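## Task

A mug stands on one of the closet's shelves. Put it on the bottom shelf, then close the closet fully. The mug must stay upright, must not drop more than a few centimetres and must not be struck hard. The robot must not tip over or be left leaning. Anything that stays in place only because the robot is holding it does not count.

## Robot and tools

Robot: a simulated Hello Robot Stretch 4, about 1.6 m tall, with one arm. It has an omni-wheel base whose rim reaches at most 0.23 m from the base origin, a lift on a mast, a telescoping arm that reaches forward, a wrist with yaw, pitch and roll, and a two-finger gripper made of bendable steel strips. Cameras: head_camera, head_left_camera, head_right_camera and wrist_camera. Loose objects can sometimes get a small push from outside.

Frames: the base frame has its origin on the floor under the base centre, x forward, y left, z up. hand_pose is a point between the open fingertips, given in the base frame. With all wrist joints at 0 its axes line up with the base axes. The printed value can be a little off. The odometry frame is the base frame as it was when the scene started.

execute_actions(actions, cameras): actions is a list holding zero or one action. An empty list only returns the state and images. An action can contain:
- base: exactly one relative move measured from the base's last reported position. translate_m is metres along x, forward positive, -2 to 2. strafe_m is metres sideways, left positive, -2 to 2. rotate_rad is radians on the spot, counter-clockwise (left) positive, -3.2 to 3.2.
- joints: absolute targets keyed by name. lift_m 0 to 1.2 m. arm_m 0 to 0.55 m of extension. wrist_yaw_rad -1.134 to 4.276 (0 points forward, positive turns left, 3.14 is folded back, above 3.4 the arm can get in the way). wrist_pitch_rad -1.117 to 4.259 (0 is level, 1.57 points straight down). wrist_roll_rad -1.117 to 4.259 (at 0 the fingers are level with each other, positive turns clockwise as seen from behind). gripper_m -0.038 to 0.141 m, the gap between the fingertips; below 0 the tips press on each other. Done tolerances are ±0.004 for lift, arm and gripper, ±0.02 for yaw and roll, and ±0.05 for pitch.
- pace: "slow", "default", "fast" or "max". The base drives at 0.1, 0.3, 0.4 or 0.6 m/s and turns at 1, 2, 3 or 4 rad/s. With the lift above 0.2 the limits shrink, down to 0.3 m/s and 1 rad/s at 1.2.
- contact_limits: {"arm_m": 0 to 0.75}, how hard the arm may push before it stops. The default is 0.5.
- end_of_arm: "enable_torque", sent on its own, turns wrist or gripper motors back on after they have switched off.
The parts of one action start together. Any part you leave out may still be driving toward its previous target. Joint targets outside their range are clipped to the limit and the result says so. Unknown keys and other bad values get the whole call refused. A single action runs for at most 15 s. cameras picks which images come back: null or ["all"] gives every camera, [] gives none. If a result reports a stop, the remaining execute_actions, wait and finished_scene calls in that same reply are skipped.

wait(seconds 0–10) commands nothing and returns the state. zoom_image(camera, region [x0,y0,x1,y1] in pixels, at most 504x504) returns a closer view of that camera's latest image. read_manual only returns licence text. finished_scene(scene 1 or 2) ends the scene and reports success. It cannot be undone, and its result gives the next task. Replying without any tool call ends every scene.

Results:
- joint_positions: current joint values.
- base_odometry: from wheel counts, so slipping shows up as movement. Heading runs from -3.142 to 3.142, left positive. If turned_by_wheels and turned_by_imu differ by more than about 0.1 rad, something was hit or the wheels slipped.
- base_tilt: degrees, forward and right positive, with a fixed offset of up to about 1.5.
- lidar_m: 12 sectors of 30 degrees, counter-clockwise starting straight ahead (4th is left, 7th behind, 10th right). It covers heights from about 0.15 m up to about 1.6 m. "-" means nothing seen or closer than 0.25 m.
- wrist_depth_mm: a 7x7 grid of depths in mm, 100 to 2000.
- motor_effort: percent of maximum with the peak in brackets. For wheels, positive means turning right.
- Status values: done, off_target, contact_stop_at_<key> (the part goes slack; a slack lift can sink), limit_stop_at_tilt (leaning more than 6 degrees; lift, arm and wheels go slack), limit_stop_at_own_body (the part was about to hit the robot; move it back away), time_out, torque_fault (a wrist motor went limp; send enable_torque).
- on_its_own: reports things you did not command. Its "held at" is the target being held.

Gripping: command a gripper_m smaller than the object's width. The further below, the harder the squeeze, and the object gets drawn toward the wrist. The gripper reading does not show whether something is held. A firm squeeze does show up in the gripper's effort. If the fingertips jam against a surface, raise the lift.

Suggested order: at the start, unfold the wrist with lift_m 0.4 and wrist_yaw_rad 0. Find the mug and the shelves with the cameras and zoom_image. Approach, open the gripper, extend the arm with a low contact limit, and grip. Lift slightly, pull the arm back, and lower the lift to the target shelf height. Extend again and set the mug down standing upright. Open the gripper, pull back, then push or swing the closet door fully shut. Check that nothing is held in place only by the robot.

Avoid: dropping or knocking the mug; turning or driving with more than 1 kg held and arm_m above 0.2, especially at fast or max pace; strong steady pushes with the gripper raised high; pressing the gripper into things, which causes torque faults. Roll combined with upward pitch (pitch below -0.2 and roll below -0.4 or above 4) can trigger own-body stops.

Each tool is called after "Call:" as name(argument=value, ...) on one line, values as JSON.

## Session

Call:
execute_actions(actions=[])

Scene clock: 0.00 s.
base_odometry: x=+0.000 y=+0.000 heading=+0.000 (m, m, rad; odometry frame)
turned_by_wheels: +0.000 (rad since the last result)
turned_by_imu: +0.000 (rad since the last result)
base_tilt: forward=-0.9 right=+0.5 (deg)
lidar_m: 1.09 1.24 1.80 1.86 2.15 2.64 2.65 2.50 1.41 1.41 1.24 1.08
base_status: not commanded
joint_positions: lift_m=+0.292 arm_m=+0.000 wrist_yaw_rad=+3.171 wrist_pitch_rad=-0.006 wrist_roll_rad=-0.006 gripper_m=+0.057
joint_status: not commanded
motor_effort: lift_m=+19 arm_m=-1 wrist_yaw_rad=+1 wrist_pitch_rad=-7 wrist_roll_rad=-1 gripper_m=-2 wheel_0=+0 wheel_1=+0 wheel_2=+0 (%)
hand_pose: x=-0.1204 y=+0.0788 z=+0.4719 quat_wxyz=(-0.015, +0.003, -0.003, +1.000) (m; base frame)
wrist_depth_mm: - 138 - - - - - / - 120 156 - - - - / - 116 147 - - - - / - 131 187 - - - - / 136 - - - - - - / 1661 1808 213 1863 210 1808 1756 / 1078 1205 1182 668 1118 1205 1182
pictures: head_camera, head_left_camera, head_right_camera, wrist_camera
Images, in order (width x height): head_camera 420x560, head_left_camera 420x672, head_right_camera 420x672, wrist_camera 616x392.

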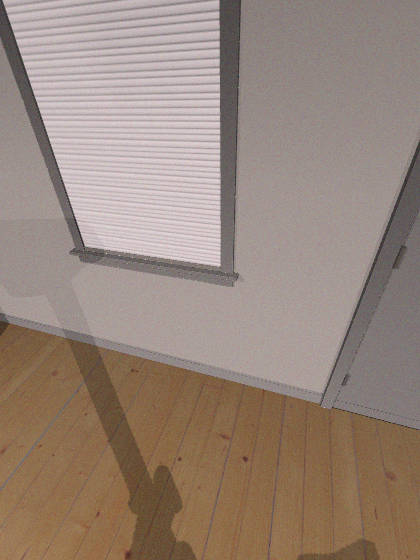

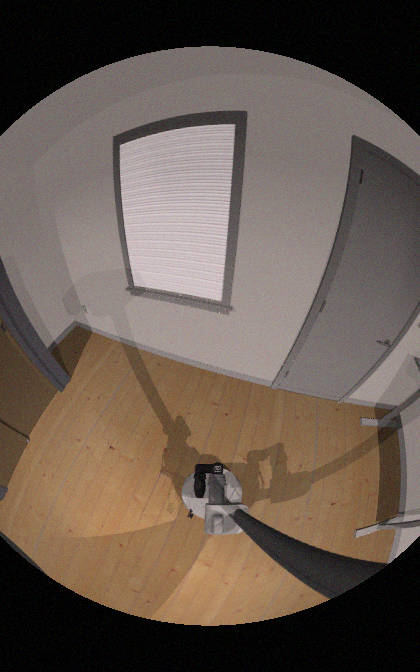

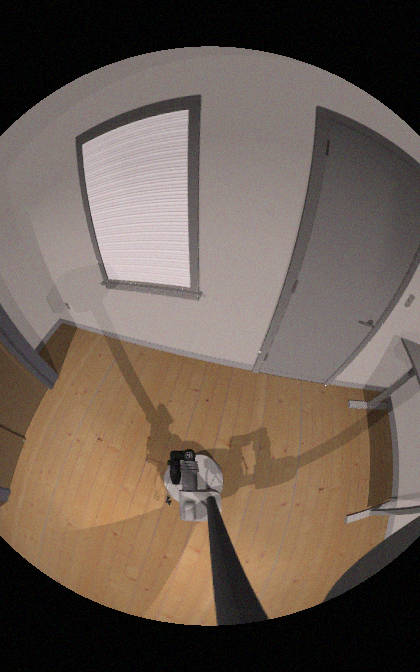

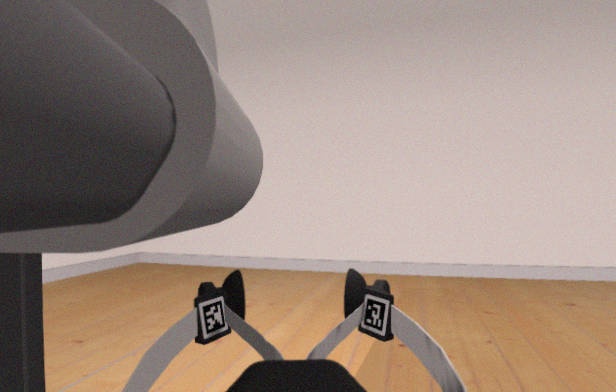

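Call:
execute_actions(actions=[{"base":{"rotate_rad":1.3},"joints":{"lift_m":0.5,"wrist_yaw_rad":0,"gripper_m":-0.01}}], cameras=["head_camera"])

Call:
execute_actions(actions=[{"base":{"translate_m":1.0},"joints":{"lift_m":0.85},"pace":"fast"}], cameras=["head_camera","wrist_camera","head_left_camera"])

Scene clock: 5.20 s.
base_odometry: x=+0.000 y=+0.000 heading=+1.299 (m, m, rad; odometry frame)
turned_by_wheels: +1.299 (rad since the last result)
turned_by_imu: +1.306 (rad since the last result)
base_tilt: forward=-0.8 right=+0.5 (deg)
lidar_m: 1.78 1.91 2.72 2.61 2.74 1.51 1.43 1.48 1.13 1.09 1.13 1.57
base_status: done
joint_positions: lift_m=+0.500 arm_m=+0.000 wrist_yaw_rad=+0.001 wrist_pitch_rad=-0.006 wrist_roll_rad=-0.006 gripper_m=-0.010
joint_status: all done
motor_effort: lift_m=+22(23) arm_m=+0(0) wrist_yaw_rad=-1(8) wrist_pitch_rad=-8(7) wrist_roll_rad=-1(0) gripper_m=-10(9) wheel_0=-6(13) wheel_1=-6(10) wheel_2=-6(14) (%)
hand_pose: x=+0.4591 y=-0.0873 z=+0.6796 quat_wxyz=(+1.000, -0.003, -0.003, +0.000) (m; base frame)
wrist_depth_mm: 1618 1618 1661 1618 - 1983 1430 / 1576 1618 1708 1661 - - 1430 / 1618 1661 1708 1661 - - 1430 / 1618 1618 1618 1708 - - 1464 / 1576 1618 1708 1708 - - 1464 / 1576 1618 1661 201 - - 1430 / 1576 1576 1397 904 1430 1661 1366
pictures: head_camera
Images, in order (width x height): head_camera 420x560.

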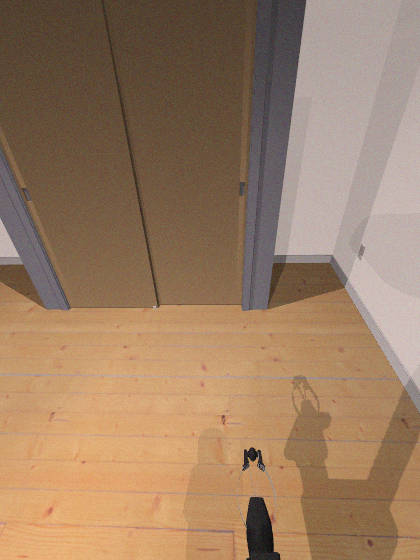

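Scene clock: 9.00 s.
base_odometry: x=+0.268 y=+0.963 heading=+1.299 (m, m, rad; odometry frame)
turned_by_wheels: +0.000 (rad since the last result)
turned_by_imu: -0.001 (rad since the last result)
base_tilt: forward=-1.0 right=+0.5 (deg)
lidar_m: 0.78 0.88 1.20 2.63 2.73 3.29 3.24 1.59 1.10 1.05 1.17 0.81
base_status: done
joint_positions: lift_m=+0.850 arm_m=+0.000 wrist_yaw_rad=+0.000 wrist_pitch_rad=-0.006 wrist_roll_rad=-0.006 gripper_m=-0.010
joint_status: all done
motor_effort: lift_m=+21(24) arm_m=+0(0) wrist_yaw_rad=-1(1) wrist_pitch_rad=-7(8) wrist_roll_rad=+0(1) gripper_m=-9(10) wheel_0=+4(8) wheel_1=+4(8) wheel_2=-2(17) (%)
hand_pose: x=+0.4590 y=-0.0874 z=+1.0297 quat_wxyz=(+1.000, -0.003, -0.003, +0.000) (m; base frame)
wrist_depth_mm: 647 647 654 668 597 1397 1397 / 647 654 654 661 603 1366 1397 / 647 654 654 661 603 1366 1366 / 640 654 654 654 603 1366 1397 / 647 640 654 654 609 1336 1397 / 640 647 647 202 597 1366 1430 / 640 647 647 407 580 1366 1366
pictures: head_camera, head_left_camera, wrist_camera
Images, in order (width x height): head_camera 420x560, head_left_camera 420x672, wrist_camera 616x392.

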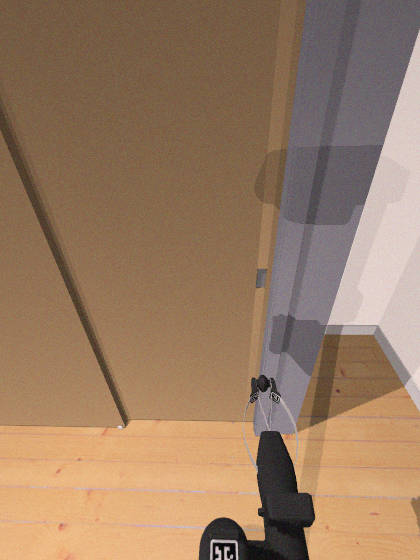

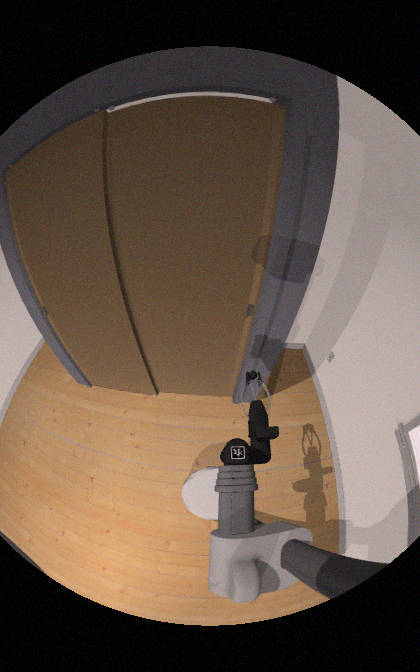

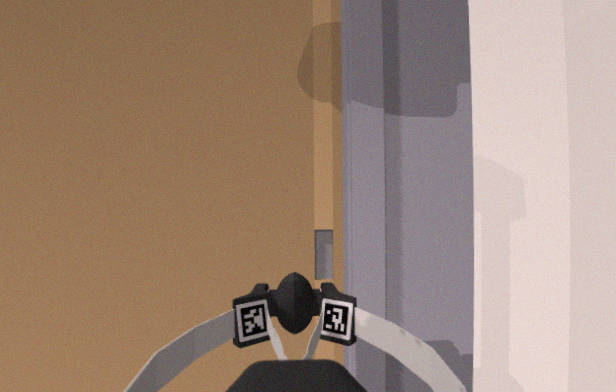

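Call:
execute_actions(actions=[{"base":{"strafe_m":-0.048},"joints":{"lift_m":0.815,"arm_m":0.36,"wrist_roll_rad":1.57}}], cameras=["head_camera","wrist_camera"])

Scene clock: 13.43 s.
base_odometry: x=+0.314 y=+0.950 heading=+1.299 (m, m, rad; odometry frame)
turned_by_wheels: +0.000 (rad since the last result)
turned_by_imu: -0.001 (rad since the last result)
base_tilt: forward=-0.9 right=+0.4 (deg)
lidar_m: 0.80 0.90 1.17 2.65 2.78 3.33 3.25 1.54 1.07 1.00 1.11 0.83
base_status: done
joint_positions: lift_m=+0.815 arm_m=+0.359 wrist_yaw_rad=+0.000 wrist_pitch_rad=-0.006 wrist_roll_rad=+1.570 gripper_m=-0.010
joint_status: all done
motor_effort: lift_m=+16(20) arm_m=+7(7) wrist_yaw_rad=+0(1) wrist_pitch_rad=-7(8) wrist_roll_rad=+1(7) gripper_m=-8(10) wheel_0=+4(11) wheel_1=-4(12) wheel_2=+0(4) (%)
hand_pose: x=+0.8181 y=-0.0874 z=+0.9951 quat_wxyz=(+0.708, +0.707, -0.002, +0.002) (m; base frame)
wrist_depth_mm: 227 228 231 232 236 239 240 / 226 228 230 232 236 238 241 / 224 226 229 220 221 224 238 / 211 213 216 217 220 222 224 / 286 287 293 306 298 301 303 / 285 287 290 201 297 301 301 / 283 286 289 238 294 298 303
pictures: head_camera, wrist_camera
Images, in order (width x height): head_camera 420x560, wrist_camera 616x392.

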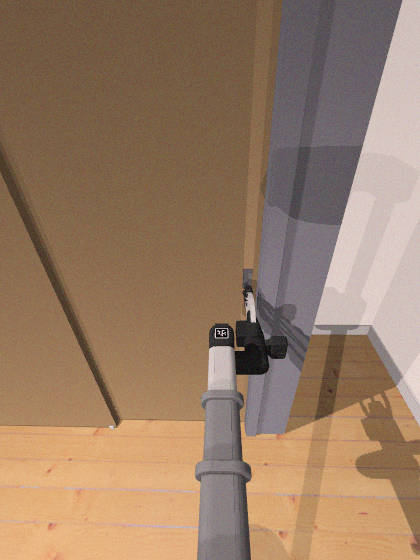

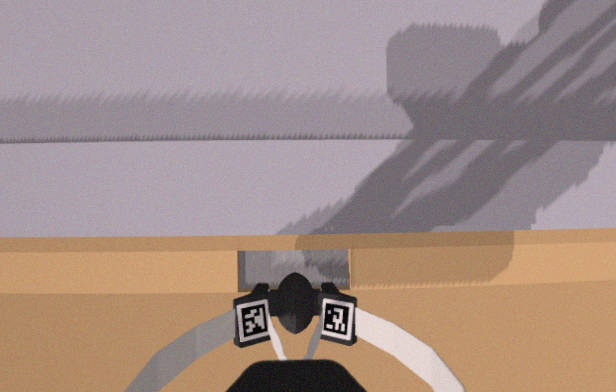

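Call:
execute_actions(actions=[{"base":{"strafe_m":-0.006},"joints":{"arm_m":0.431},"contact_limits":{"arm_m":0.2},"pace":"slow"}], cameras=["wrist_camera"])

Call:
execute_actions(actions=[{"base":{"strafe_m":0.25},"pace":"slow"}], cameras=["head_camera","wrist_camera"])

Scene clock: 17.63 s.
base_odometry: x=+0.320 y=+0.949 heading=+1.299 (m, m, rad; odometry frame)
turned_by_wheels: +0.000 (rad since the last result)
turned_by_imu: -0.001 (rad since the last result)
base_tilt: forward=-0.9 right=+0.4 (deg)
lidar_m: 0.78 0.89 1.17 2.65 2.79 3.32 3.23 1.52 1.07 1.02 1.10 0.81
base_status: done
joint_positions: lift_m=+0.815 arm_m=+0.430 wrist_yaw_rad=+0.000 wrist_pitch_rad=-0.006 wrist_roll_rad=+1.570 gripper_m=-0.010
joint_status: all done
motor_effort: lift_m=+16(16) arm_m=+8(8) wrist_yaw_rad=+1(0) wrist_pitch_rad=-9(9) wrist_roll_rad=+1(1) gripper_m=-7(11) wheel_0=+6(9) wheel_1=-5(9) wheel_2=+0(3) (%)
contact_limits: arm_m 0.2
hand_pose: x=+0.8889 y=-0.0874 z=+0.9951 quat_wxyz=(+0.708, +0.707, -0.002, +0.002) (m; base frame)
wrist_depth_mm: 156 158 160 161 163 164 166 / 156 157 160 161 163 164 167 / 142 144 145 147 148 150 151 / 142 143 145 146 148 150 150 / 142 144 145 146 148 163 230 / 216 220 222 204 227 230 231 / 216 218 221 204 225 229 230
pictures: wrist_camera
Images, in order (width x height): wrist_camera 616x392.

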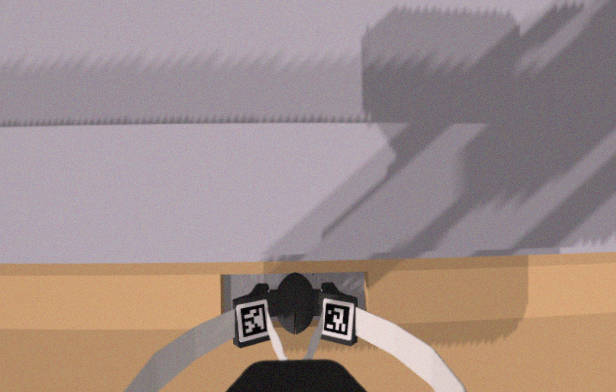

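Scene clock: 21.30 s.
base_odometry: x=+0.080 y=+1.016 heading=+1.298 (m, m, rad; odometry frame)
turned_by_wheels: -0.001 (rad since the last result)
turned_by_imu: -0.003 (rad since the last result)
base_tilt: forward=-0.9 right=+0.4 (deg)
lidar_m: 0.84 0.88 1.19 2.43 2.53 3.33 3.24 1.82 1.31 1.23 1.36 0.85
base_status: done
joint_positions: lift_m=+0.815 arm_m=+0.430 wrist_yaw_rad=-0.006 wrist_pitch_rad=-0.006 wrist_roll_rad=+1.570 gripper_m=-0.010
joint_status: not commanded
on_its_own: wrist_yaw_rad is at rest, and its effort (+16) is outside its rest range (-13 to +13)
motor_effort: lift_m=+16(17) arm_m=+7(8) wrist_yaw_rad=+16(36) wrist_pitch_rad=-7(9) wrist_roll_rad=+1(1) gripper_m=-10(10) wheel_0=-11(19) wheel_1=+3(6) wheel_2=-4(8) (%)
hand_pose: x=+0.8886 y=-0.0890 z=+0.9951 quat_wxyz=(+0.708, +0.707, -0.004, +0.000) (m; base frame)
wrist_depth_mm: 603 661 597 654 597 676 647 / 654 866 707 917 707 866 699 / 654 878 699 904 707 917 707 / 661 891 683 917 707 931 715 / 219 222 224 232 229 231 234 / 218 220 222 204 229 231 232 / 217 219 221 204 226 229 232
pictures: head_camera, wrist_camera
Images, in order (width x height): head_camera 420x560, wrist_camera 616x392.

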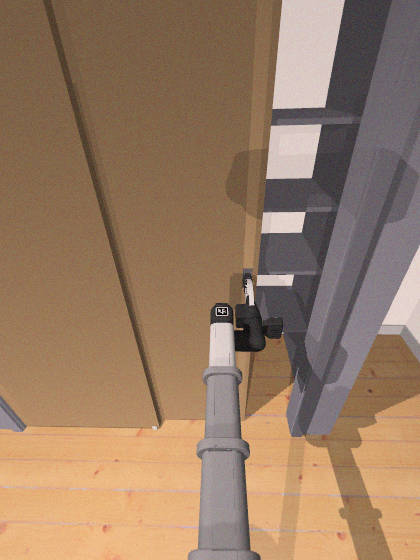

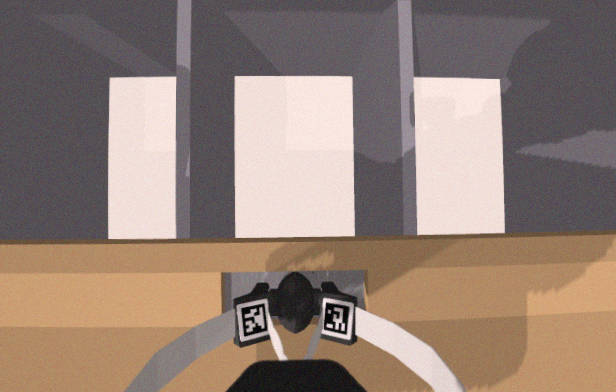

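Call:
execute_actions(actions=[{"base":{"strafe_m":0.33},"joints":{"arm_m":0.434},"pace":"slow"}], cameras=["head_camera","wrist_camera","head_right_camera"])

Scene clock: 27.27 s.
base_odometry: x=-0.238 y=+1.105 heading=+1.297 (m, m, rad; odometry frame)
turned_by_wheels: -0.001 (rad since the last result)
turned_by_imu: -0.003 (rad since the last result)
base_tilt: forward=-0.9 right=+0.5 (deg)
lidar_m: 0.80 0.83 1.14 2.09 2.21 3.00 3.20 2.33 1.69 1.57 1.16 1.06
base_status: done
joint_positions: lift_m=+0.815 arm_m=+0.432 wrist_yaw_rad=-0.009 wrist_pitch_rad=-0.006 wrist_roll_rad=+1.570 gripper_m=-0.010
joint_status: all done
on_its_own: wrist_yaw_rad is at rest, and its effort (+25) is outside its rest range (-13 to +13)
motor_effort: lift_m=+16(16) arm_m=+9(9) wrist_yaw_rad=+25(44) wrist_pitch_rad=-7(9) wrist_roll_rad=+1(1) gripper_m=-8(10) wheel_0=-11(21) wheel_1=+2(3) wheel_2=-7(3) (%)
hand_pose: x=+0.8910 y=-0.0899 z=+0.9951 quat_wxyz=(+0.708, +0.707, -0.005, -0.001) (m; base frame)
wrist_depth_mm: 661 917 707 931 683 946 707 / 647 891 699 917 691 917 715 / 654 891 715 917 699 946 707 / 654 904 707 904 707 931 723 / 217 220 223 234 228 230 231 / 216 220 220 205 227 229 229 / 216 218 220 220 224 228 229
pictures: head_camera, head_right_camera, wrist_camera
Images, in order (width x height): head_camera 420x560, head_right_camera 420x672, wrist_camera 616x392.

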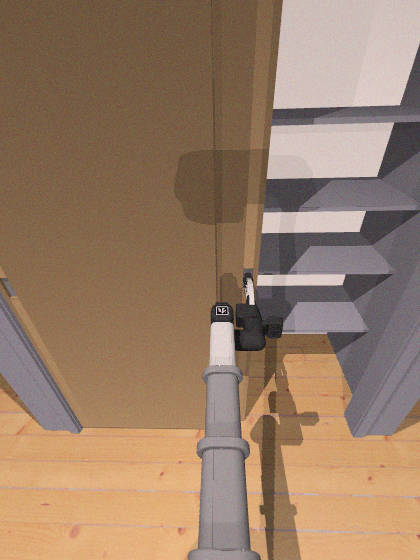

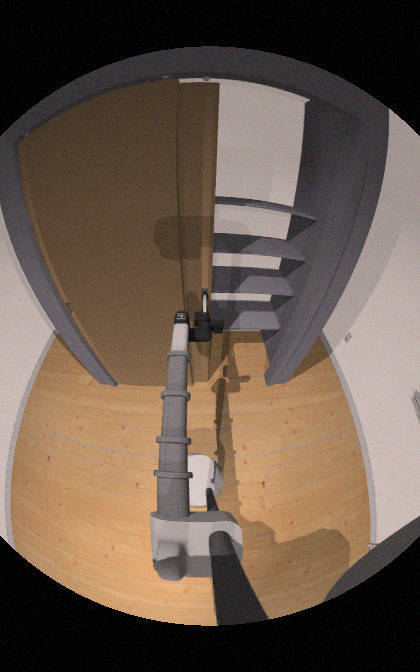

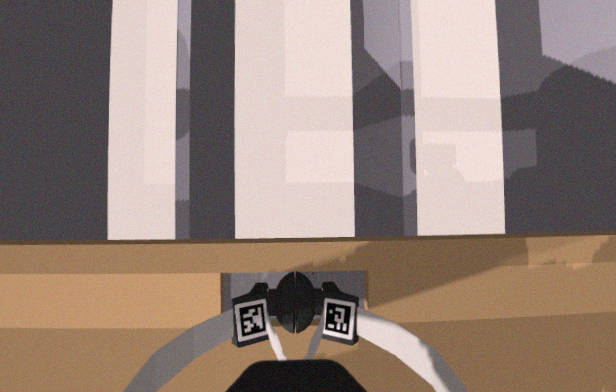

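Call:
execute_actions(actions=[{"base":{"strafe_m":-0.59},"pace":"slow"}], cameras=["head_camera","wrist_camera"])

Scene clock: 36.13 s.
base_odometry: x=+0.330 y=+0.946 heading=+1.299 (m, m, rad; odometry frame)
turned_by_wheels: +0.002 (rad since the last result)
turned_by_imu: +0.005 (rad since the last result)
base_tilt: forward=-1.0 right=+0.4 (deg)
lidar_m: 0.78 0.92 1.17 2.69 2.80 3.33 3.24 1.48 1.05 0.98 1.08 0.84
base_status: done
joint_positions: lift_m=+0.815 arm_m=+0.432 wrist_yaw_rad=+0.005 wrist_pitch_rad=-0.006 wrist_roll_rad=+1.570 gripper_m=-0.010
joint_status: not commanded
motor_effort: lift_m=+17(17) arm_m=+9(9) wrist_yaw_rad=-13(31) wrist_pitch_rad=-6(8) wrist_roll_rad=+1(1) gripper_m=-5(10) wheel_0=+22(24) wheel_1=+3(13) wheel_2=+0(7) (%)
hand_pose: x=+0.8922 y=-0.0861 z=+0.9952 quat_wxyz=(+0.708, +0.707, +0.000, +0.004) (m; base frame)
wrist_depth_mm: 151 153 154 156 157 160 - / 150 152 154 156 158 159 160 / 137 139 140 142 144 145 146 / 137 138 140 141 143 145 146 / 138 139 140 142 143 145 228 / 213 215 216 207 222 225 227 / 213 214 218 185 222 226 228
pictures: head_camera, wrist_camera
Images, in order (width x height): head_camera 420x560, wrist_camera 616x392.

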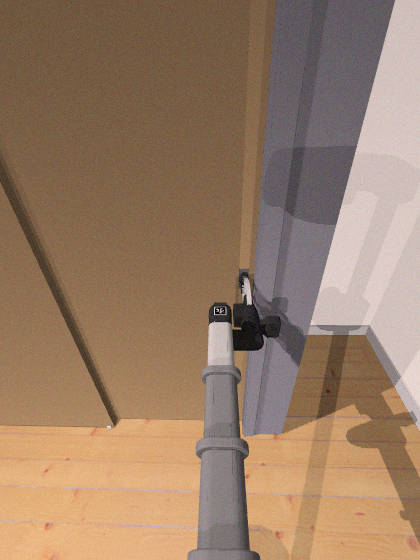

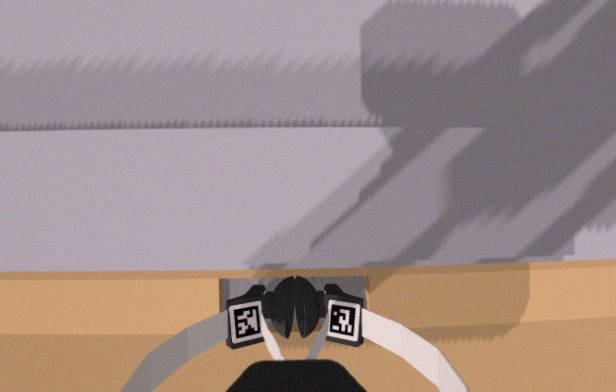

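Call:
execute_actions(actions=[{"base":{"strafe_m":-0.006},"pace":"slow"}], cameras=[])

Call:
execute_actions(actions=[{"joints":{"arm_m":0.27}}], cameras=["head_camera"])

Call:
execute_actions(actions=[{"base":{"strafe_m":1.33},"pace":"fast"}], cameras=["head_camera","wrist_camera"])

Scene clock: 40.03 s.
base_odometry: x=+0.335 y=+0.944 heading=+1.301 (m, m, rad; odometry frame)
turned_by_wheels: +0.002 (rad since the last result)
turned_by_imu: +0.002 (rad since the last result)
base_tilt: forward=-0.9 right=+0.3 (deg)
lidar_m: 0.80 0.89 1.18 2.70 2.80 3.34 3.24 1.49 1.03 0.97 1.11 0.83
base_status: done
joint_positions: lift_m=+0.815 arm_m=+0.432 wrist_yaw_rad=+0.009 wrist_pitch_rad=-0.006 wrist_roll_rad=+1.570 gripper_m=-0.010
joint_status: not commanded
on_its_own: wrist_yaw_rad is at rest, and its effort (-25) is outside its rest range (-13 to +13)
motor_effort: lift_m=+16(16) arm_m=+9(9) wrist_yaw_rad=-25(25) wrist_pitch_rad=-6(7) wrist_roll_rad=+1(1) gripper_m=-5(5) wheel_0=+24(25) wheel_1=+5(6) wheel_2=+0(3) (%)
hand_pose: x=+0.8925 y=-0.0850 z=+0.9952 quat_wxyz=(+0.708, +0.707, +0.001, +0.005) (m; base frame)
wrist_depth_mm: 149 151 152 155 156 158 - / 150 151 153 154 156 158 159 / 137 138 140 141 143 145 153 / 136 138 139 141 142 144 145 / 137 138 140 141 143 145 160 / 214 215 216 208 223 225 228 / 213 215 217 185 222 226 228
pictures: none
No camera images: the call's "cameras" was empty. Leave "cameras" out to get every camera's image.

Scene clock: 41.60 s.
base_odometry: x=+0.336 y=+0.944 heading=+1.299 (m, m, rad; odometry frame)
turned_by_wheels: -0.002 (rad since the last result)
turned_by_imu: -0.002 (rad since the last result)
base_tilt: forward=-0.9 right=+0.4 (deg)
lidar_m: 0.77 0.88 1.16 2.70 2.80 3.34 2.84 1.46 1.03 0.98 1.08 0.83
base_status: not commanded
joint_positions: lift_m=+0.815 arm_m=+0.271 wrist_yaw_rad=+0.000 wrist_pitch_rad=-0.006 wrist_roll_rad=+1.570 gripper_m=-0.010
joint_status: all done
motor_effort: lift_m=+16(17) arm_m=-7(7) wrist_yaw_rad=+0(37) wrist_pitch_rad=-8(11) wrist_roll_rad=+2(1) gripper_m=-9(9) wheel_0=+1(25) wheel_1=+4(6) wheel_2=+3(3) (%)
hand_pose: x=+0.7307 y=-0.0874 z=+0.9951 quat_wxyz=(+0.708, +0.707, -0.002, +0.002) (m; base frame)
wrist_depth_mm: 310 314 320 322 325 329 330 / 309 312 315 320 325 327 332 / 309 315 317 319 322 325 330 / 296 298 301 304 309 310 312 / 366 370 377 377 382 384 392 / 368 373 375 202 382 387 389 / 364 370 373 282 379 389 392
pictures: head_camera
Images, in order (width x height): head_camera 420x560.

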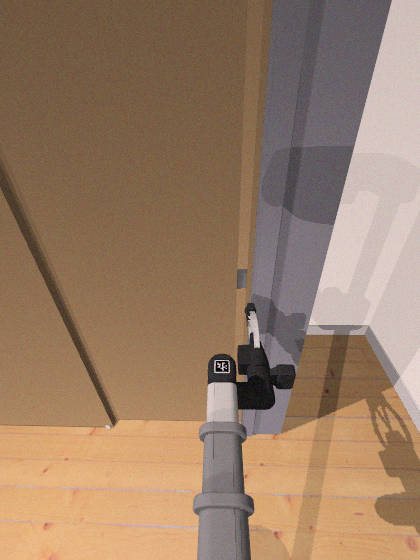

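Scene clock: 46.20 s.
base_odometry: x=-0.946 y=+1.301 heading=+1.299 (m, m, rad; odometry frame)
turned_by_wheels: +0.000 (rad since the last result)
turned_by_imu: +0.005 (rad since the last result)
base_tilt: forward=-0.9 right=+0.4 (deg)
lidar_m: 0.81 0.87 1.39 1.34 1.40 2.01 3.23 2.63 2.40 2.32 1.23 0.85
base_status: done
joint_positions: lift_m=+0.815 arm_m=+0.271 wrist_yaw_rad=+0.000 wrist_pitch_rad=-0.006 wrist_roll_rad=+1.570 gripper_m=-0.010
joint_status: not commanded
motor_effort: lift_m=+17(18) arm_m=-7(7) wrist_yaw_rad=+0(1) wrist_pitch_rad=-8(9) wrist_roll_rad=+1(2) gripper_m=-10(7) wheel_0=-1(14) wheel_1=+0(15) wheel_2=+0(2) (%)
hand_pose: x=+0.7307 y=-0.0874 z=+0.9950 quat_wxyz=(+0.708, +0.707, -0.002, +0.002) (m; base frame)
wrist_depth_mm: 340 343 345 351 351 357 364 / 338 342 345 347 353 355 359 / 340 342 343 347 353 357 362 / 338 343 345 349 351 359 359 / 338 338 343 347 351 353 359 / 336 342 342 202 351 353 357 / 338 338 342 266 351 357 357
pictures: head_camera, wrist_camera
Images, in order (width x height): head_camera 420x560, wrist_camera 616x392.

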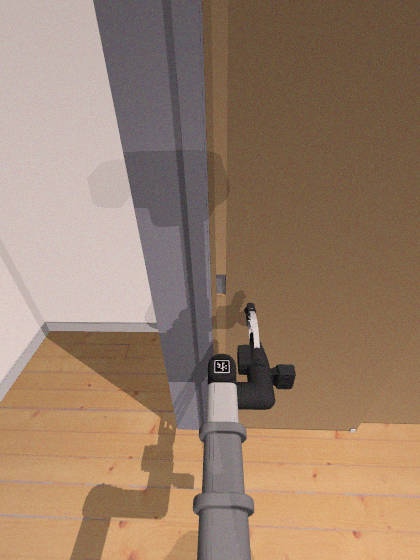

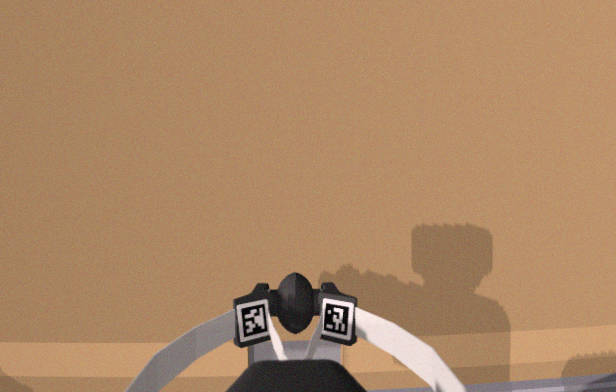

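Call:
execute_actions(actions=[{"base":{"strafe_m":0.09},"joints":{"arm_m":0.325}}], cameras=["wrist_camera"])

Scene clock: 48.87 s.
base_odometry: x=-1.032 y=+1.325 heading=+1.299 (m, m, rad; odometry frame)
turned_by_wheels: +0.000 (rad since the last result)
turned_by_imu: +0.000 (rad since the last result)
base_tilt: forward=-1.0 right=+0.5 (deg)
lidar_m: 0.78 1.60 1.30 1.24 1.32 1.87 3.20 2.63 2.51 2.39 1.23 0.86
base_status: done
joint_positions: lift_m=+0.815 arm_m=+0.324 wrist_yaw_rad=+0.000 wrist_pitch_rad=-0.006 wrist_roll_rad=+1.570 gripper_m=-0.010
joint_status: all done
motor_effort: lift_m=+18(17) arm_m=+7(7) wrist_yaw_rad=+1(0) wrist_pitch_rad=-9(9) wrist_roll_rad=+1(1) gripper_m=-9(10) wheel_0=-3(12) wheel_1=+2(10) wheel_2=+0(0) (%)
hand_pose: x=+0.7831 y=-0.0874 z=+0.9950 quat_wxyz=(+0.708, +0.707, -0.002, +0.002) (m; base frame)
wrist_depth_mm: 287 291 294 298 300 304 309 / 289 290 294 297 301 304 307 / 287 290 294 297 300 303 306 / 287 290 294 297 300 303 306 / 287 290 293 298 300 303 304 / 286 287 289 202 298 301 300 / 257 258 260 224 267 271 273
pictures: wrist_camera
Images, in order (width x height): wrist_camera 616x392.

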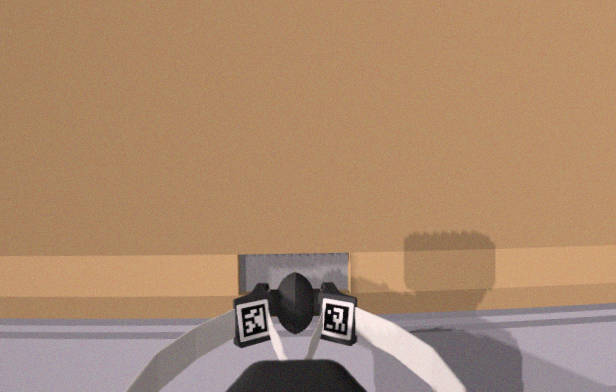

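Call:
execute_actions(actions=[{"joints":{"arm_m":0.396},"contact_limits":{"arm_m":0.2},"pace":"slow"}], cameras=["wrist_camera"])

Call:
execute_actions(actions=[{"base":{"strafe_m":-0.6},"pace":"slow"}], cameras=["head_camera","wrist_camera"])

Scene clock: 53.97 s.
base_odometry: x=-1.032 y=+1.325 heading=+1.299 (m, m, rad; odometry frame)
turned_by_wheels: +0.000 (rad since the last result)
turned_by_imu: -0.001 (rad since the last result)
base_tilt: forward=-0.9 right=+0.5 (deg)
lidar_m: 0.80 1.59 1.31 1.24 1.33 1.88 3.24 2.68 2.54 2.40 1.26 0.87
base_status: not commanded
joint_positions: lift_m=+0.815 arm_m=+0.395 wrist_yaw_rad=-0.002 wrist_pitch_rad=-0.006 wrist_roll_rad=+1.570 gripper_m=-0.010
joint_status: all done
motor_effort: lift_m=+17(17) arm_m=+7(9) wrist_yaw_rad=+5(5) wrist_pitch_rad=-7(7) wrist_roll_rad=+1(1) gripper_m=-10(7) wheel_0=-2(3) wheel_1=+2(2) wheel_2=+0(0) (%)
contact_limits: arm_m 0.2
hand_pose: x=+0.8539 y=-0.0879 z=+0.9950 quat_wxyz=(+0.708, +0.707, -0.003, +0.001) (m; base frame)
wrist_depth_mm: 220 223 226 229 230 234 235 / 220 223 225 228 231 232 236 / 219 222 225 228 230 232 234 / 220 221 225 228 229 232 236 / 219 221 225 228 228 233 234 / 219 220 224 204 229 232 233 / 213 209 194 198 195 214 213
pictures: wrist_camera
Images, in order (width x height): wrist_camera 616x392.

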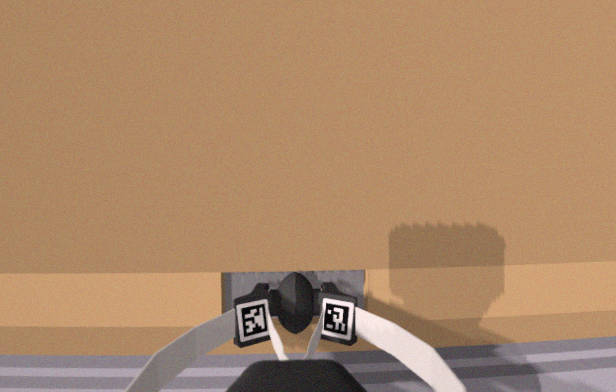

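Scene clock: 61.13 s.
base_odometry: x=-0.454 y=+1.165 heading=+1.300 (m, m, rad; odometry frame)
turned_by_wheels: +0.001 (rad since the last result)
turned_by_imu: +0.002 (rad since the last result)
base_tilt: forward=-0.9 right=+0.4 (deg)
lidar_m: 0.82 0.99 1.94 1.84 1.98 2.71 3.23 2.57 1.90 1.81 1.21 0.84
base_status: done
joint_positions: lift_m=+0.815 arm_m=+0.395 wrist_yaw_rad=-0.004 wrist_pitch_rad=-0.006 wrist_roll_rad=+1.570 gripper_m=-0.010
joint_status: not commanded
motor_effort: lift_m=+17(17) arm_m=+7(7) wrist_yaw_rad=+13(18) wrist_pitch_rad=-7(8) wrist_roll_rad=+1(1) gripper_m=-4(10) wheel_0=+15(18) wheel_1=+1(11) wheel_2=-2(4) (%)
hand_pose: x=+0.8537 y=-0.0887 z=+0.9951 quat_wxyz=(+0.708, +0.707, -0.004, +0.001) (m; base frame)
wrist_depth_mm: 214 215 218 221 223 225 228 / 213 215 217 220 224 226 228 / 212 215 218 220 223 225 228 / 212 215 216 220 223 224 228 / 212 214 218 220 222 224 226 / 213 214 214 204 221 224 226 / 387 214 218 200 379 842 691
pictures: head_camera, wrist_camera
Images, in order (width x height): head_camera 420x560, wrist_camera 616x392.

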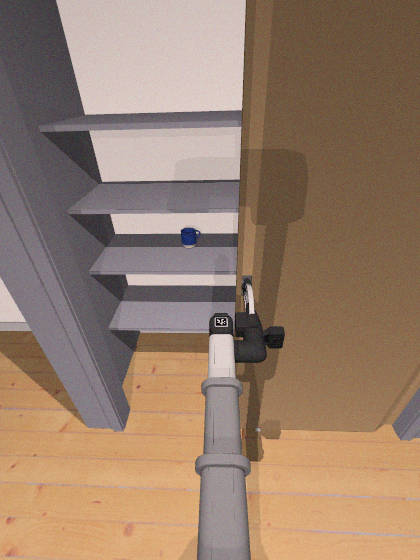

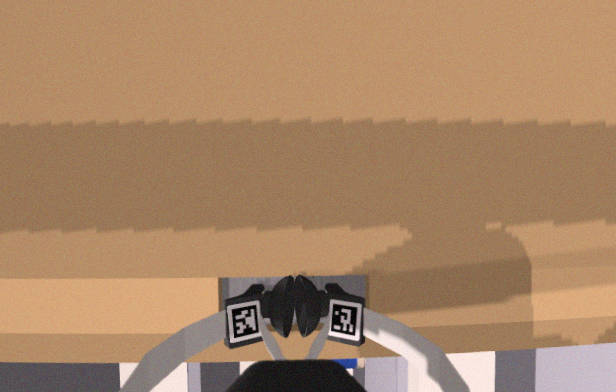

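Call:
execute_actions(actions=[{"joints":{"arm_m":0.33},"pace":"fast"}], cameras=[])

Call:
execute_actions(actions=[{"base":{"strafe_m":0.24},"joints":{"arm_m":0.05,"lift_m":0.73,"wrist_roll_rad":0,"wrist_pitch_rad":0.08,"gripper_m":0.14}}], cameras=[])

Call:
execute_actions(actions=[{"base":{"translate_m":0.5}}], cameras=["head_camera","wrist_camera"])

Scene clock: 66.63 s.
base_odometry: x=-0.454 y=+1.165 heading=+1.300 (m, m, rad; odometry frame)
turned_by_wheels: -0.001 (rad since the last result)
turned_by_imu: -0.001 (rad since the last result)
base_tilt: forward=-0.9 right=+0.4 (deg)
lidar_m: 0.83 0.97 1.94 1.86 1.99 2.71 3.24 2.62 1.90 1.82 1.23 0.86
base_status: not commanded
joint_positions: lift_m=+0.815 arm_m=+0.331 wrist_yaw_rad=+0.000 wrist_pitch_rad=-0.006 wrist_roll_rad=+1.570 gripper_m=-0.010
joint_status: all done
motor_effort: lift_m=+17(17) arm_m=-7(6) wrist_yaw_rad=+0(13) wrist_pitch_rad=-8(9) wrist_roll_rad=+1(1) gripper_m=-9(11) wheel_0=+7(16) wheel_1=+1(1) wheel_2=-2(2) (%)
hand_pose: x=+0.7906 y=-0.0874 z=+0.9950 quat_wxyz=(+0.708, +0.707, -0.002, +0.002) (m; base frame)
wrist_depth_mm: 272 274 277 281 283 286 290 / 271 274 277 279 283 286 287 / 270 273 277 279 282 286 289 / 270 273 277 278 283 285 287 / 271 272 277 281 282 286 287 / 270 273 274 202 282 285 289 / 640 866 661 504 603 976 715
pictures: none
No camera images: the call's "cameras" was empty. Leave "cameras" out to get every camera's image.

Scene clock: 69.07 s.
base_odometry: x=-0.685 y=+1.229 heading=+1.300 (m, m, rad; odometry frame)
turned_by_wheels: +0.000 (rad since the last result)
turned_by_imu: +0.000 (rad since the last result)
base_tilt: forward=-1.0 right=+0.4 (deg)
lidar_m: 1.12 0.86 1.72 1.60 1.72 2.40 2.82 2.66 2.12 2.03 1.17 0.86
base_status: done
joint_positions: lift_m=+0.730 arm_m=+0.051 wrist_yaw_rad=+0.000 wrist_pitch_rad=+0.083 wrist_roll_rad=+0.001 gripper_m=+0.140
joint_status: all done
motor_effort: lift_m=+17(15) arm_m=-7(6) wrist_yaw_rad=+0(0) wrist_pitch_rad=-8(9) wrist_roll_rad=-2(7) gripper_m=-1(8) wheel_0=-2(12) wheel_1=+3(8) wheel_2=+0(1) (%)
hand_pose: x=+0.5097 y=-0.0874 z=+0.8846 quat_wxyz=(+0.999, +0.000, +0.041, +0.000) (m; base frame)
wrist_depth_mm: 564 1078 1229 1255 1138 549 544 / 569 960 1281 1255 1008 559 564 / 569 1098 1281 1281 1308 564 569 / 574 1025 1308 1138 1118 574 574 / 574 1078 1336 1336 1281 580 585 / 564 211 1308 1366 591 580 591 / 564 904 1008 152 1008 585 597
pictures: none
No camera images: the call's "cameras" was empty. Leave "cameras" out to get every camera's image.

Scene clock: 72.20 s.
base_odometry: x=-0.552 y=+1.710 heading=+1.300 (m, m, rad; odometry frame)
turned_by_wheels: +0.000 (rad since the last result)
turned_by_imu: -0.001 (rad since the last result)
base_tilt: forward=-0.8 right=+0.5 (deg)
lidar_m: 0.59 0.43 0.46 1.59 1.70 2.37 3.80 2.93 2.13 1.20 0.45 0.42
base_status: done
joint_positions: lift_m=+0.730 arm_m=+0.051 wrist_yaw_rad=+0.000 wrist_pitch_rad=+0.083 wrist_roll_rad=+0.001 gripper_m=+0.140
joint_status: not commanded
motor_effort: lift_m=+17(16) arm_m=-7(7) wrist_yaw_rad=+1(0) wrist_pitch_rad=-7(10) wrist_roll_rad=-2(2) gripper_m=+0(2) wheel_0=+4(10) wheel_1=+4(9) wheel_2=-4(12) (%)
hand_pose: x=+0.5097 y=-0.0874 z=+0.8846 quat_wxyz=(+0.999, +0.000, +0.041, +0.000) (m; base frame)
wrist_depth_mm: 424 436 430 436 430 449 455 / 634 707 715 741 741 732 723 / 699 778 778 778 788 778 788 / 699 778 798 788 788 809 820 / 539 539 535 535 525 517 500 / 615 211 382 798 384 820 820 / 683 820 820 152 831 831 854
pictures: head_camera, wrist_camera
Images, in order (width x height): head_camera 420x560, wrist_camera 616x392.

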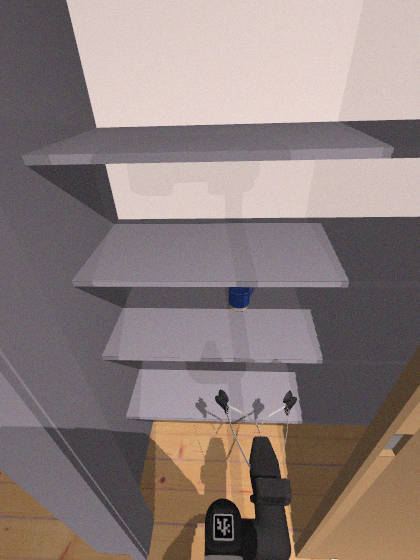

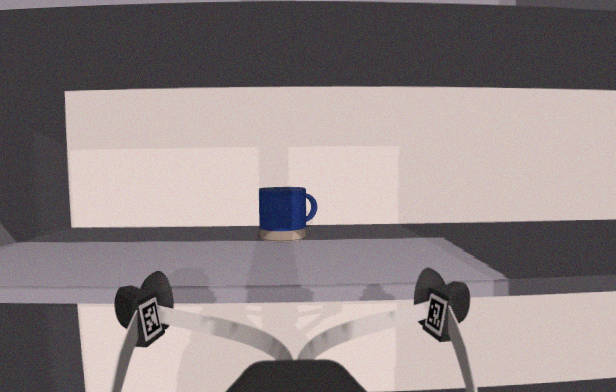

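Call:
execute_actions(actions=[{"base":{"strafe_m":0.02},"joints":{"arm_m":0.38,"lift_m":0.735}}], cameras=["wrist_camera"])

Scene clock: 75.77 s.
base_odometry: x=-0.571 y=+1.716 heading=+1.300 (m, m, rad; odometry frame)
turned_by_wheels: +0.000 (rad since the last result)
turned_by_imu: +0.000 (rad since the last result)
base_tilt: forward=-0.8 right=+0.4 (deg)
lidar_m: 0.62 0.41 0.41 1.57 1.67 2.31 3.77 2.95 2.18 1.18 0.47 0.45
base_status: done
joint_positions: lift_m=+0.735 arm_m=+0.379 wrist_yaw_rad=+0.000 wrist_pitch_rad=+0.082 wrist_roll_rad=+0.001 gripper_m=+0.140
joint_status: all done
motor_effort: lift_m=+22(20) arm_m=+7(7) wrist_yaw_rad=+0(2) wrist_pitch_rad=-8(8) wrist_roll_rad=-1(2) gripper_m=+3(0) wheel_0=-2(10) wheel_1=+4(11) wheel_2=+0(2) (%)
hand_pose: x=+0.8371 y=-0.0874 z=+0.8893 quat_wxyz=(+0.999, +0.000, +0.041, +0.000) (m; base frame)
wrist_depth_mm: 421 430 421 424 427 433 449 / 436 442 442 442 449 452 459 / 445 449 449 449 459 459 462 / 449 452 459 459 459 462 466 / 452 459 459 272 466 469 473 / 322 211 327 272 278 294 314 / 236 230 232 153 230 227 236
pictures: wrist_camera
Images, in order (width x height): wrist_camera 616x392.

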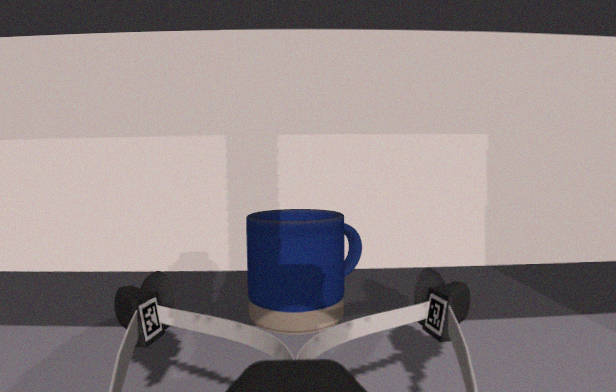

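Call:
execute_actions(actions=[{"joints":{"arm_m":0.468}}], cameras=[])

Call:
execute_actions(actions=[{"joints":{"gripper_m":0.03}}], cameras=[])

Call:
execute_actions(actions=[{"joints":{"lift_m":0.755}}], cameras=["wrist_camera"])

Scene clock: 79.63 s.
base_odometry: x=-0.571 y=+1.716 heading=+1.300 (m, m, rad; odometry frame)
turned_by_wheels: +0.000 (rad since the last result)
turned_by_imu: -0.001 (rad since the last result)
base_tilt: forward=-0.9 right=+0.5 (deg)
lidar_m: 0.62 0.39 0.44 1.56 1.68 2.33 3.79 2.95 2.17 1.20 0.45 0.44
base_status: not commanded
joint_positions: lift_m=+0.735 arm_m=+0.467 wrist_yaw_rad=+0.000 wrist_pitch_rad=+0.082 wrist_roll_rad=+0.001 gripper_m=+0.140
joint_status: all done
motor_effort: lift_m=+22(22) arm_m=+7(7) wrist_yaw_rad=+1(0) wrist_pitch_rad=-8(7) wrist_roll_rad=-2(2) gripper_m=+2(1) wheel_0=-3(2) wheel_1=+4(4) wheel_2=+0(0) (%)
hand_pose: x=+0.9251 y=-0.0874 z=+0.8893 quat_wxyz=(+0.999, +0.000, +0.041, +0.000) (m; base frame)
wrist_depth_mm: 349 351 351 355 357 359 362 / 351 355 357 359 362 366 366 / 357 359 362 364 366 368 368 / 364 362 366 366 368 373 375 / 364 368 368 183 373 377 379 / 324 211 189 180 216 294 310 / 236 230 219 152 229 227 237
pictures: none
No camera images: the call's "cameras" was empty. Leave "cameras" out to get every camera's image.

Scene clock: 81.73 s.
base_odometry: x=-0.571 y=+1.716 heading=+1.300 (m, m, rad; odometry frame)
turned_by_wheels: +0.000 (rad since the last result)
turned_by_imu: +0.000 (rad since the last result)
base_tilt: forward=-0.9 right=+0.5 (deg)
lidar_m: 0.62 0.40 0.40 1.58 1.68 2.35 3.79 2.95 2.17 1.21 0.48 0.45
base_status: not commanded
joint_positions: lift_m=+0.735 arm_m=+0.467 wrist_yaw_rad=+0.000 wrist_pitch_rad=+0.084 wrist_roll_rad=+0.000 gripper_m=+0.031
joint_status: all done
motor_effort: lift_m=+22(22) arm_m=+7(7) wrist_yaw_rad=+0(1) wrist_pitch_rad=-10(12) wrist_roll_rad=-1(2) gripper_m=-20(22) wheel_0=-3(3) wheel_1=+4(3) wheel_2=+0(0) (%)
hand_pose: x=+0.9251 y=-0.0874 z=+0.8889 quat_wxyz=(+0.999, +0.000, +0.042, +0.000) (m; base frame)
wrist_depth_mm: 347 351 351 353 357 359 359 / 353 353 355 359 362 362 366 / 357 357 362 364 366 368 368 / 366 364 368 368 368 375 375 / 368 368 230 172 370 375 379 / 322 324 181 164 187 314 309 / 234 216 185 165 216 213 235
pictures: none
No camera images: the call's "cameras" was empty. Leave "cameras" out to get every camera's image.

Scene clock: 82.53 s.
base_odometry: x=-0.571 y=+1.716 heading=+1.300 (m, m, rad; odometry frame)
turned_by_wheels: +0.000 (rad since the last result)
turned_by_imu: +0.000 (rad since the last result)
base_tilt: forward=-1.0 right=+0.4 (deg)
lidar_m: 0.63 0.40 0.45 1.58 1.66 2.31 3.80 2.98 2.15 1.24 0.45 0.42
base_status: not commanded
joint_positions: lift_m=+0.755 arm_m=+0.467 wrist_yaw_rad=+0.000 wrist_pitch_rad=+0.086 wrist_roll_rad=+0.000 gripper_m=+0.031
joint_status: all done
motor_effort: lift_m=+23(23) arm_m=+7(7) wrist_yaw_rad=+1(1) wrist_pitch_rad=-17(17) wrist_roll_rad=-1(2) gripper_m=-21(22) wheel_0=-3(3) wheel_1=+4(4) wheel_2=+0(0) (%)
hand_pose: x=+0.9250 y=-0.0874 z=+0.9082 quat_wxyz=(+0.999, +0.000, +0.043, +0.000) (m; base frame)
wrist_depth_mm: 347 349 351 353 357 359 364 / 351 353 357 357 359 364 362 / 357 359 362 362 366 366 368 / 362 362 366 366 370 373 373 / 366 366 230 173 375 377 382 / 373 370 182 165 187 364 357 / 267 249 185 166 249 245 267
pictures: wrist_camera
Images, in order (width x height): wrist_camera 616x392.

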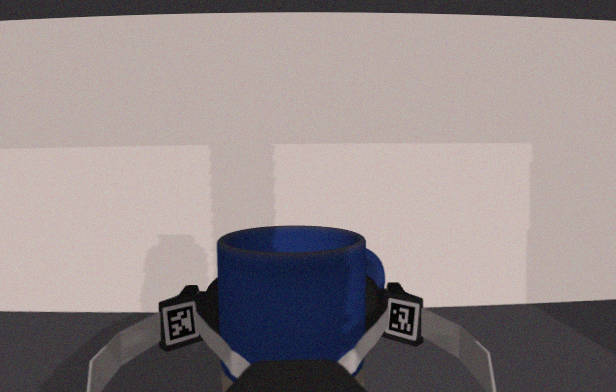

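Spacing looks similar (~0.31).

Call:
execute_actions(actions=[{"joints":{"arm_m":0.08}}], cameras=[])

Call:
execute_actions(actions=[{"joints":{"lift_m":0.47}}], cameras=[])

Call:
execute_actions(actions=[{"joints":{"arm_m":0.37},"contact_limits":{"arm_m":0.15}}], cameras=["head_camera","wrist_camera"])

Scene clock: 88.00 s.
base_odometry: x=-0.571 y=+1.716 heading=+1.300 (m, m, rad; odometry frame)
turned_by_wheels: +0.000 (rad since the last result)
turned_by_imu: -0.001 (rad since the last result)
base_tilt: forward=-0.9 right=+0.3 (deg)
lidar_m: 0.64 0.39 0.46 1.56 1.68 2.31 3.80 2.95 2.16 1.26 0.47 0.46
base_status: not commanded
joint_positions: lift_m=+0.755 arm_m=+0.081 wrist_yaw_rad=+0.000 wrist_pitch_rad=+0.086 wrist_roll_rad=+0.000 gripper_m=+0.031
joint_status: all done
motor_effort: lift_m=+23(23) arm_m=-7(6) wrist_yaw_rad=+1(0) wrist_pitch_rad=-18(18) wrist_roll_rad=-1(2) gripper_m=-22(20) wheel_0=-3(3) wheel_1=+4(3) wheel_2=+0(0) (%)
hand_pose: x=+0.5396 y=-0.0874 z=+0.9081 quat_wxyz=(+0.999, +0.000, +0.043, +0.000) (m; base frame)
wrist_depth_mm: 370 382 370 377 375 392 389 / 591 615 640 640 654 647 634 / 668 741 750 759 741 750 768 / 676 750 741 759 778 768 778 / 603 634 229 172 603 603 585 / 368 375 181 165 186 392 389 / 654 788 184 166 788 798 820
pictures: none
No camera images: the call's "cameras" was empty. Leave "cameras" out to get every camera's image.

Scene clock: 90.23 s.
base_odometry: x=-0.571 y=+1.716 heading=+1.300 (m, m, rad; odometry frame)
turned_by_wheels: +0.000 (rad since the last result)
turned_by_imu: +0.000 (rad since the last result)
base_tilt: forward=-0.9 right=+0.5 (deg)
lidar_m: 0.63 0.39 0.46 1.58 1.66 2.36 3.80 2.98 2.16 1.24 0.49 0.44
base_status: not commanded
joint_positions: lift_m=+0.470 arm_m=+0.081 wrist_yaw_rad=+0.000 wrist_pitch_rad=+0.086 wrist_roll_rad=+0.000 gripper_m=+0.031
joint_status: all done
motor_effort: lift_m=+17(22) arm_m=-7(7) wrist_yaw_rad=+0(1) wrist_pitch_rad=-18(18) wrist_roll_rad=-1(1) gripper_m=-20(20) wheel_0=-3(3) wheel_1=+4(3) wheel_2=+0(0) (%)
hand_pose: x=+0.5396 y=-0.0874 z=+0.6236 quat_wxyz=(+0.999, +0.000, +0.043, +0.000) (m; base frame)
wrist_depth_mm: 332 334 345 353 353 343 345 / 512 530 539 554 559 549 549 / 683 741 732 759 750 768 768 / 683 759 759 759 768 778 788 / 661 759 229 172 768 778 778 / 597 627 182 165 187 609 603 / 449 418 185 165 415 415 455
pictures: none
No camera images: the call's "cameras" was empty. Leave "cameras" out to get every camera's image.

Scene clock: 92.23 s.
base_odometry: x=-0.571 y=+1.716 heading=+1.300 (m, m, rad; odometry frame)
turned_by_wheels: +0.000 (rad since the last result)
turned_by_imu: +0.000 (rad since the last result)
base_tilt: forward=-1.0 right=+0.5 (deg)
lidar_m: 0.64 0.40 0.44 1.59 1.69 2.37 3.78 2.97 2.20 1.22 0.49 0.45
base_status: not commanded
joint_positions: lift_m=+0.470 arm_m=+0.369 wrist_yaw_rad=+0.000 wrist_pitch_rad=+0.086 wrist_roll_rad=+0.000 gripper_m=+0.031
joint_status: all done
motor_effort: lift_m=+17(18) arm_m=+7(7) wrist_yaw_rad=+0(0) wrist_pitch_rad=-17(19) wrist_roll_rad=-1(2) gripper_m=-19(21) wheel_0=-3(3) wheel_1=+4(4) wheel_2=+0(0) (%)
contact_limits: arm_m 0.15
hand_pose: x=+0.8271 y=-0.0874 z=+0.6237 quat_wxyz=(+0.999, +0.000, +0.043, +0.000) (m; base frame)
wrist_depth_mm: 319 330 324 325 325 338 334 / 445 452 452 459 459 462 462 / 449 452 459 462 466 469 469 / 455 462 469 466 469 473 480 / 469 469 230 172 477 480 480 / 469 473 181 165 186 488 488 / 449 415 184 165 418 413 449
pictures: head_camera, wrist_camera
Images, in order (width x height): head_camera 420x560, wrist_camera 616x392.

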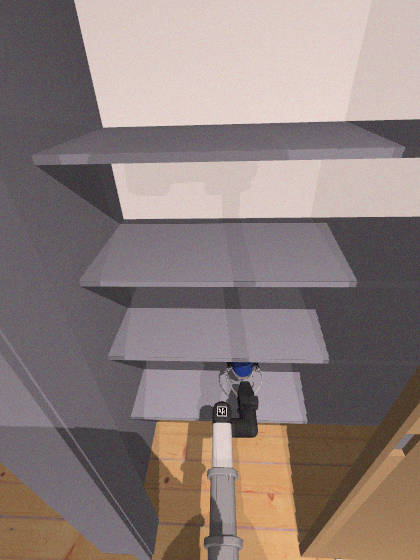

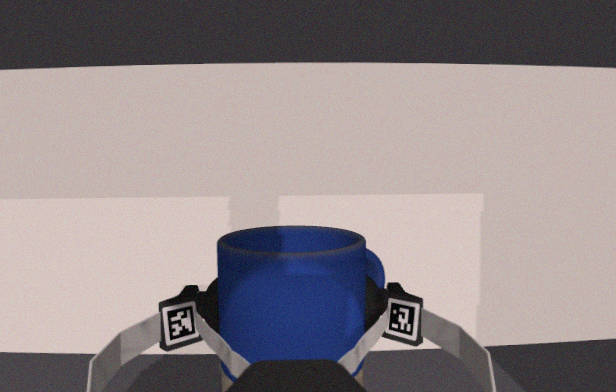

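Call:
execute_actions(actions=[{"joints":{"lift_m":0.358},"pace":"slow"}], cameras=[])

Scene clock: 95.33 s.
base_odometry: x=-0.571 y=+1.716 heading=+1.300 (m, m, rad; odometry frame)
turned_by_wheels: +0.000 (rad since the last result)
turned_by_imu: +0.000 (rad since the last result)
base_tilt: forward=-0.8 right=+0.5 (deg)
lidar_m: 0.62 0.40 0.42 1.57 1.68 2.32 3.79 2.98 2.18 1.20 0.47 0.46
base_status: not commanded
joint_positions: lift_m=+0.358 arm_m=+0.369 wrist_yaw_rad=+0.000 wrist_pitch_rad=+0.086 wrist_roll_rad=+0.000 gripper_m=+0.031
joint_status: all done
motor_effort: lift_m=+17(18) arm_m=+7(7) wrist_yaw_rad=+0(1) wrist_pitch_rad=-17(18) wrist_roll_rad=-1(1) gripper_m=-22(24) wheel_0=-3(3) wheel_1=+4(4) wheel_2=+0(0) (%)
hand_pose: x=+0.8271 y=-0.0874 z=+0.5116 quat_wxyz=(+0.999, +0.000, +0.043, +0.000) (m; base frame)
wrist_depth_mm: 442 442 445 452 452 455 459 / 449 445 452 455 462 459 466 / 459 459 459 462 466 469 469 / 459 462 462 469 469 473 473 / 469 466 231 172 477 477 480 / 329 330 183 165 187 325 317 / 239 221 184 165 221 220 240
pictures: none
No camera images: the call's "cameras" was empty. Leave "cameras" out to get every camera's image.


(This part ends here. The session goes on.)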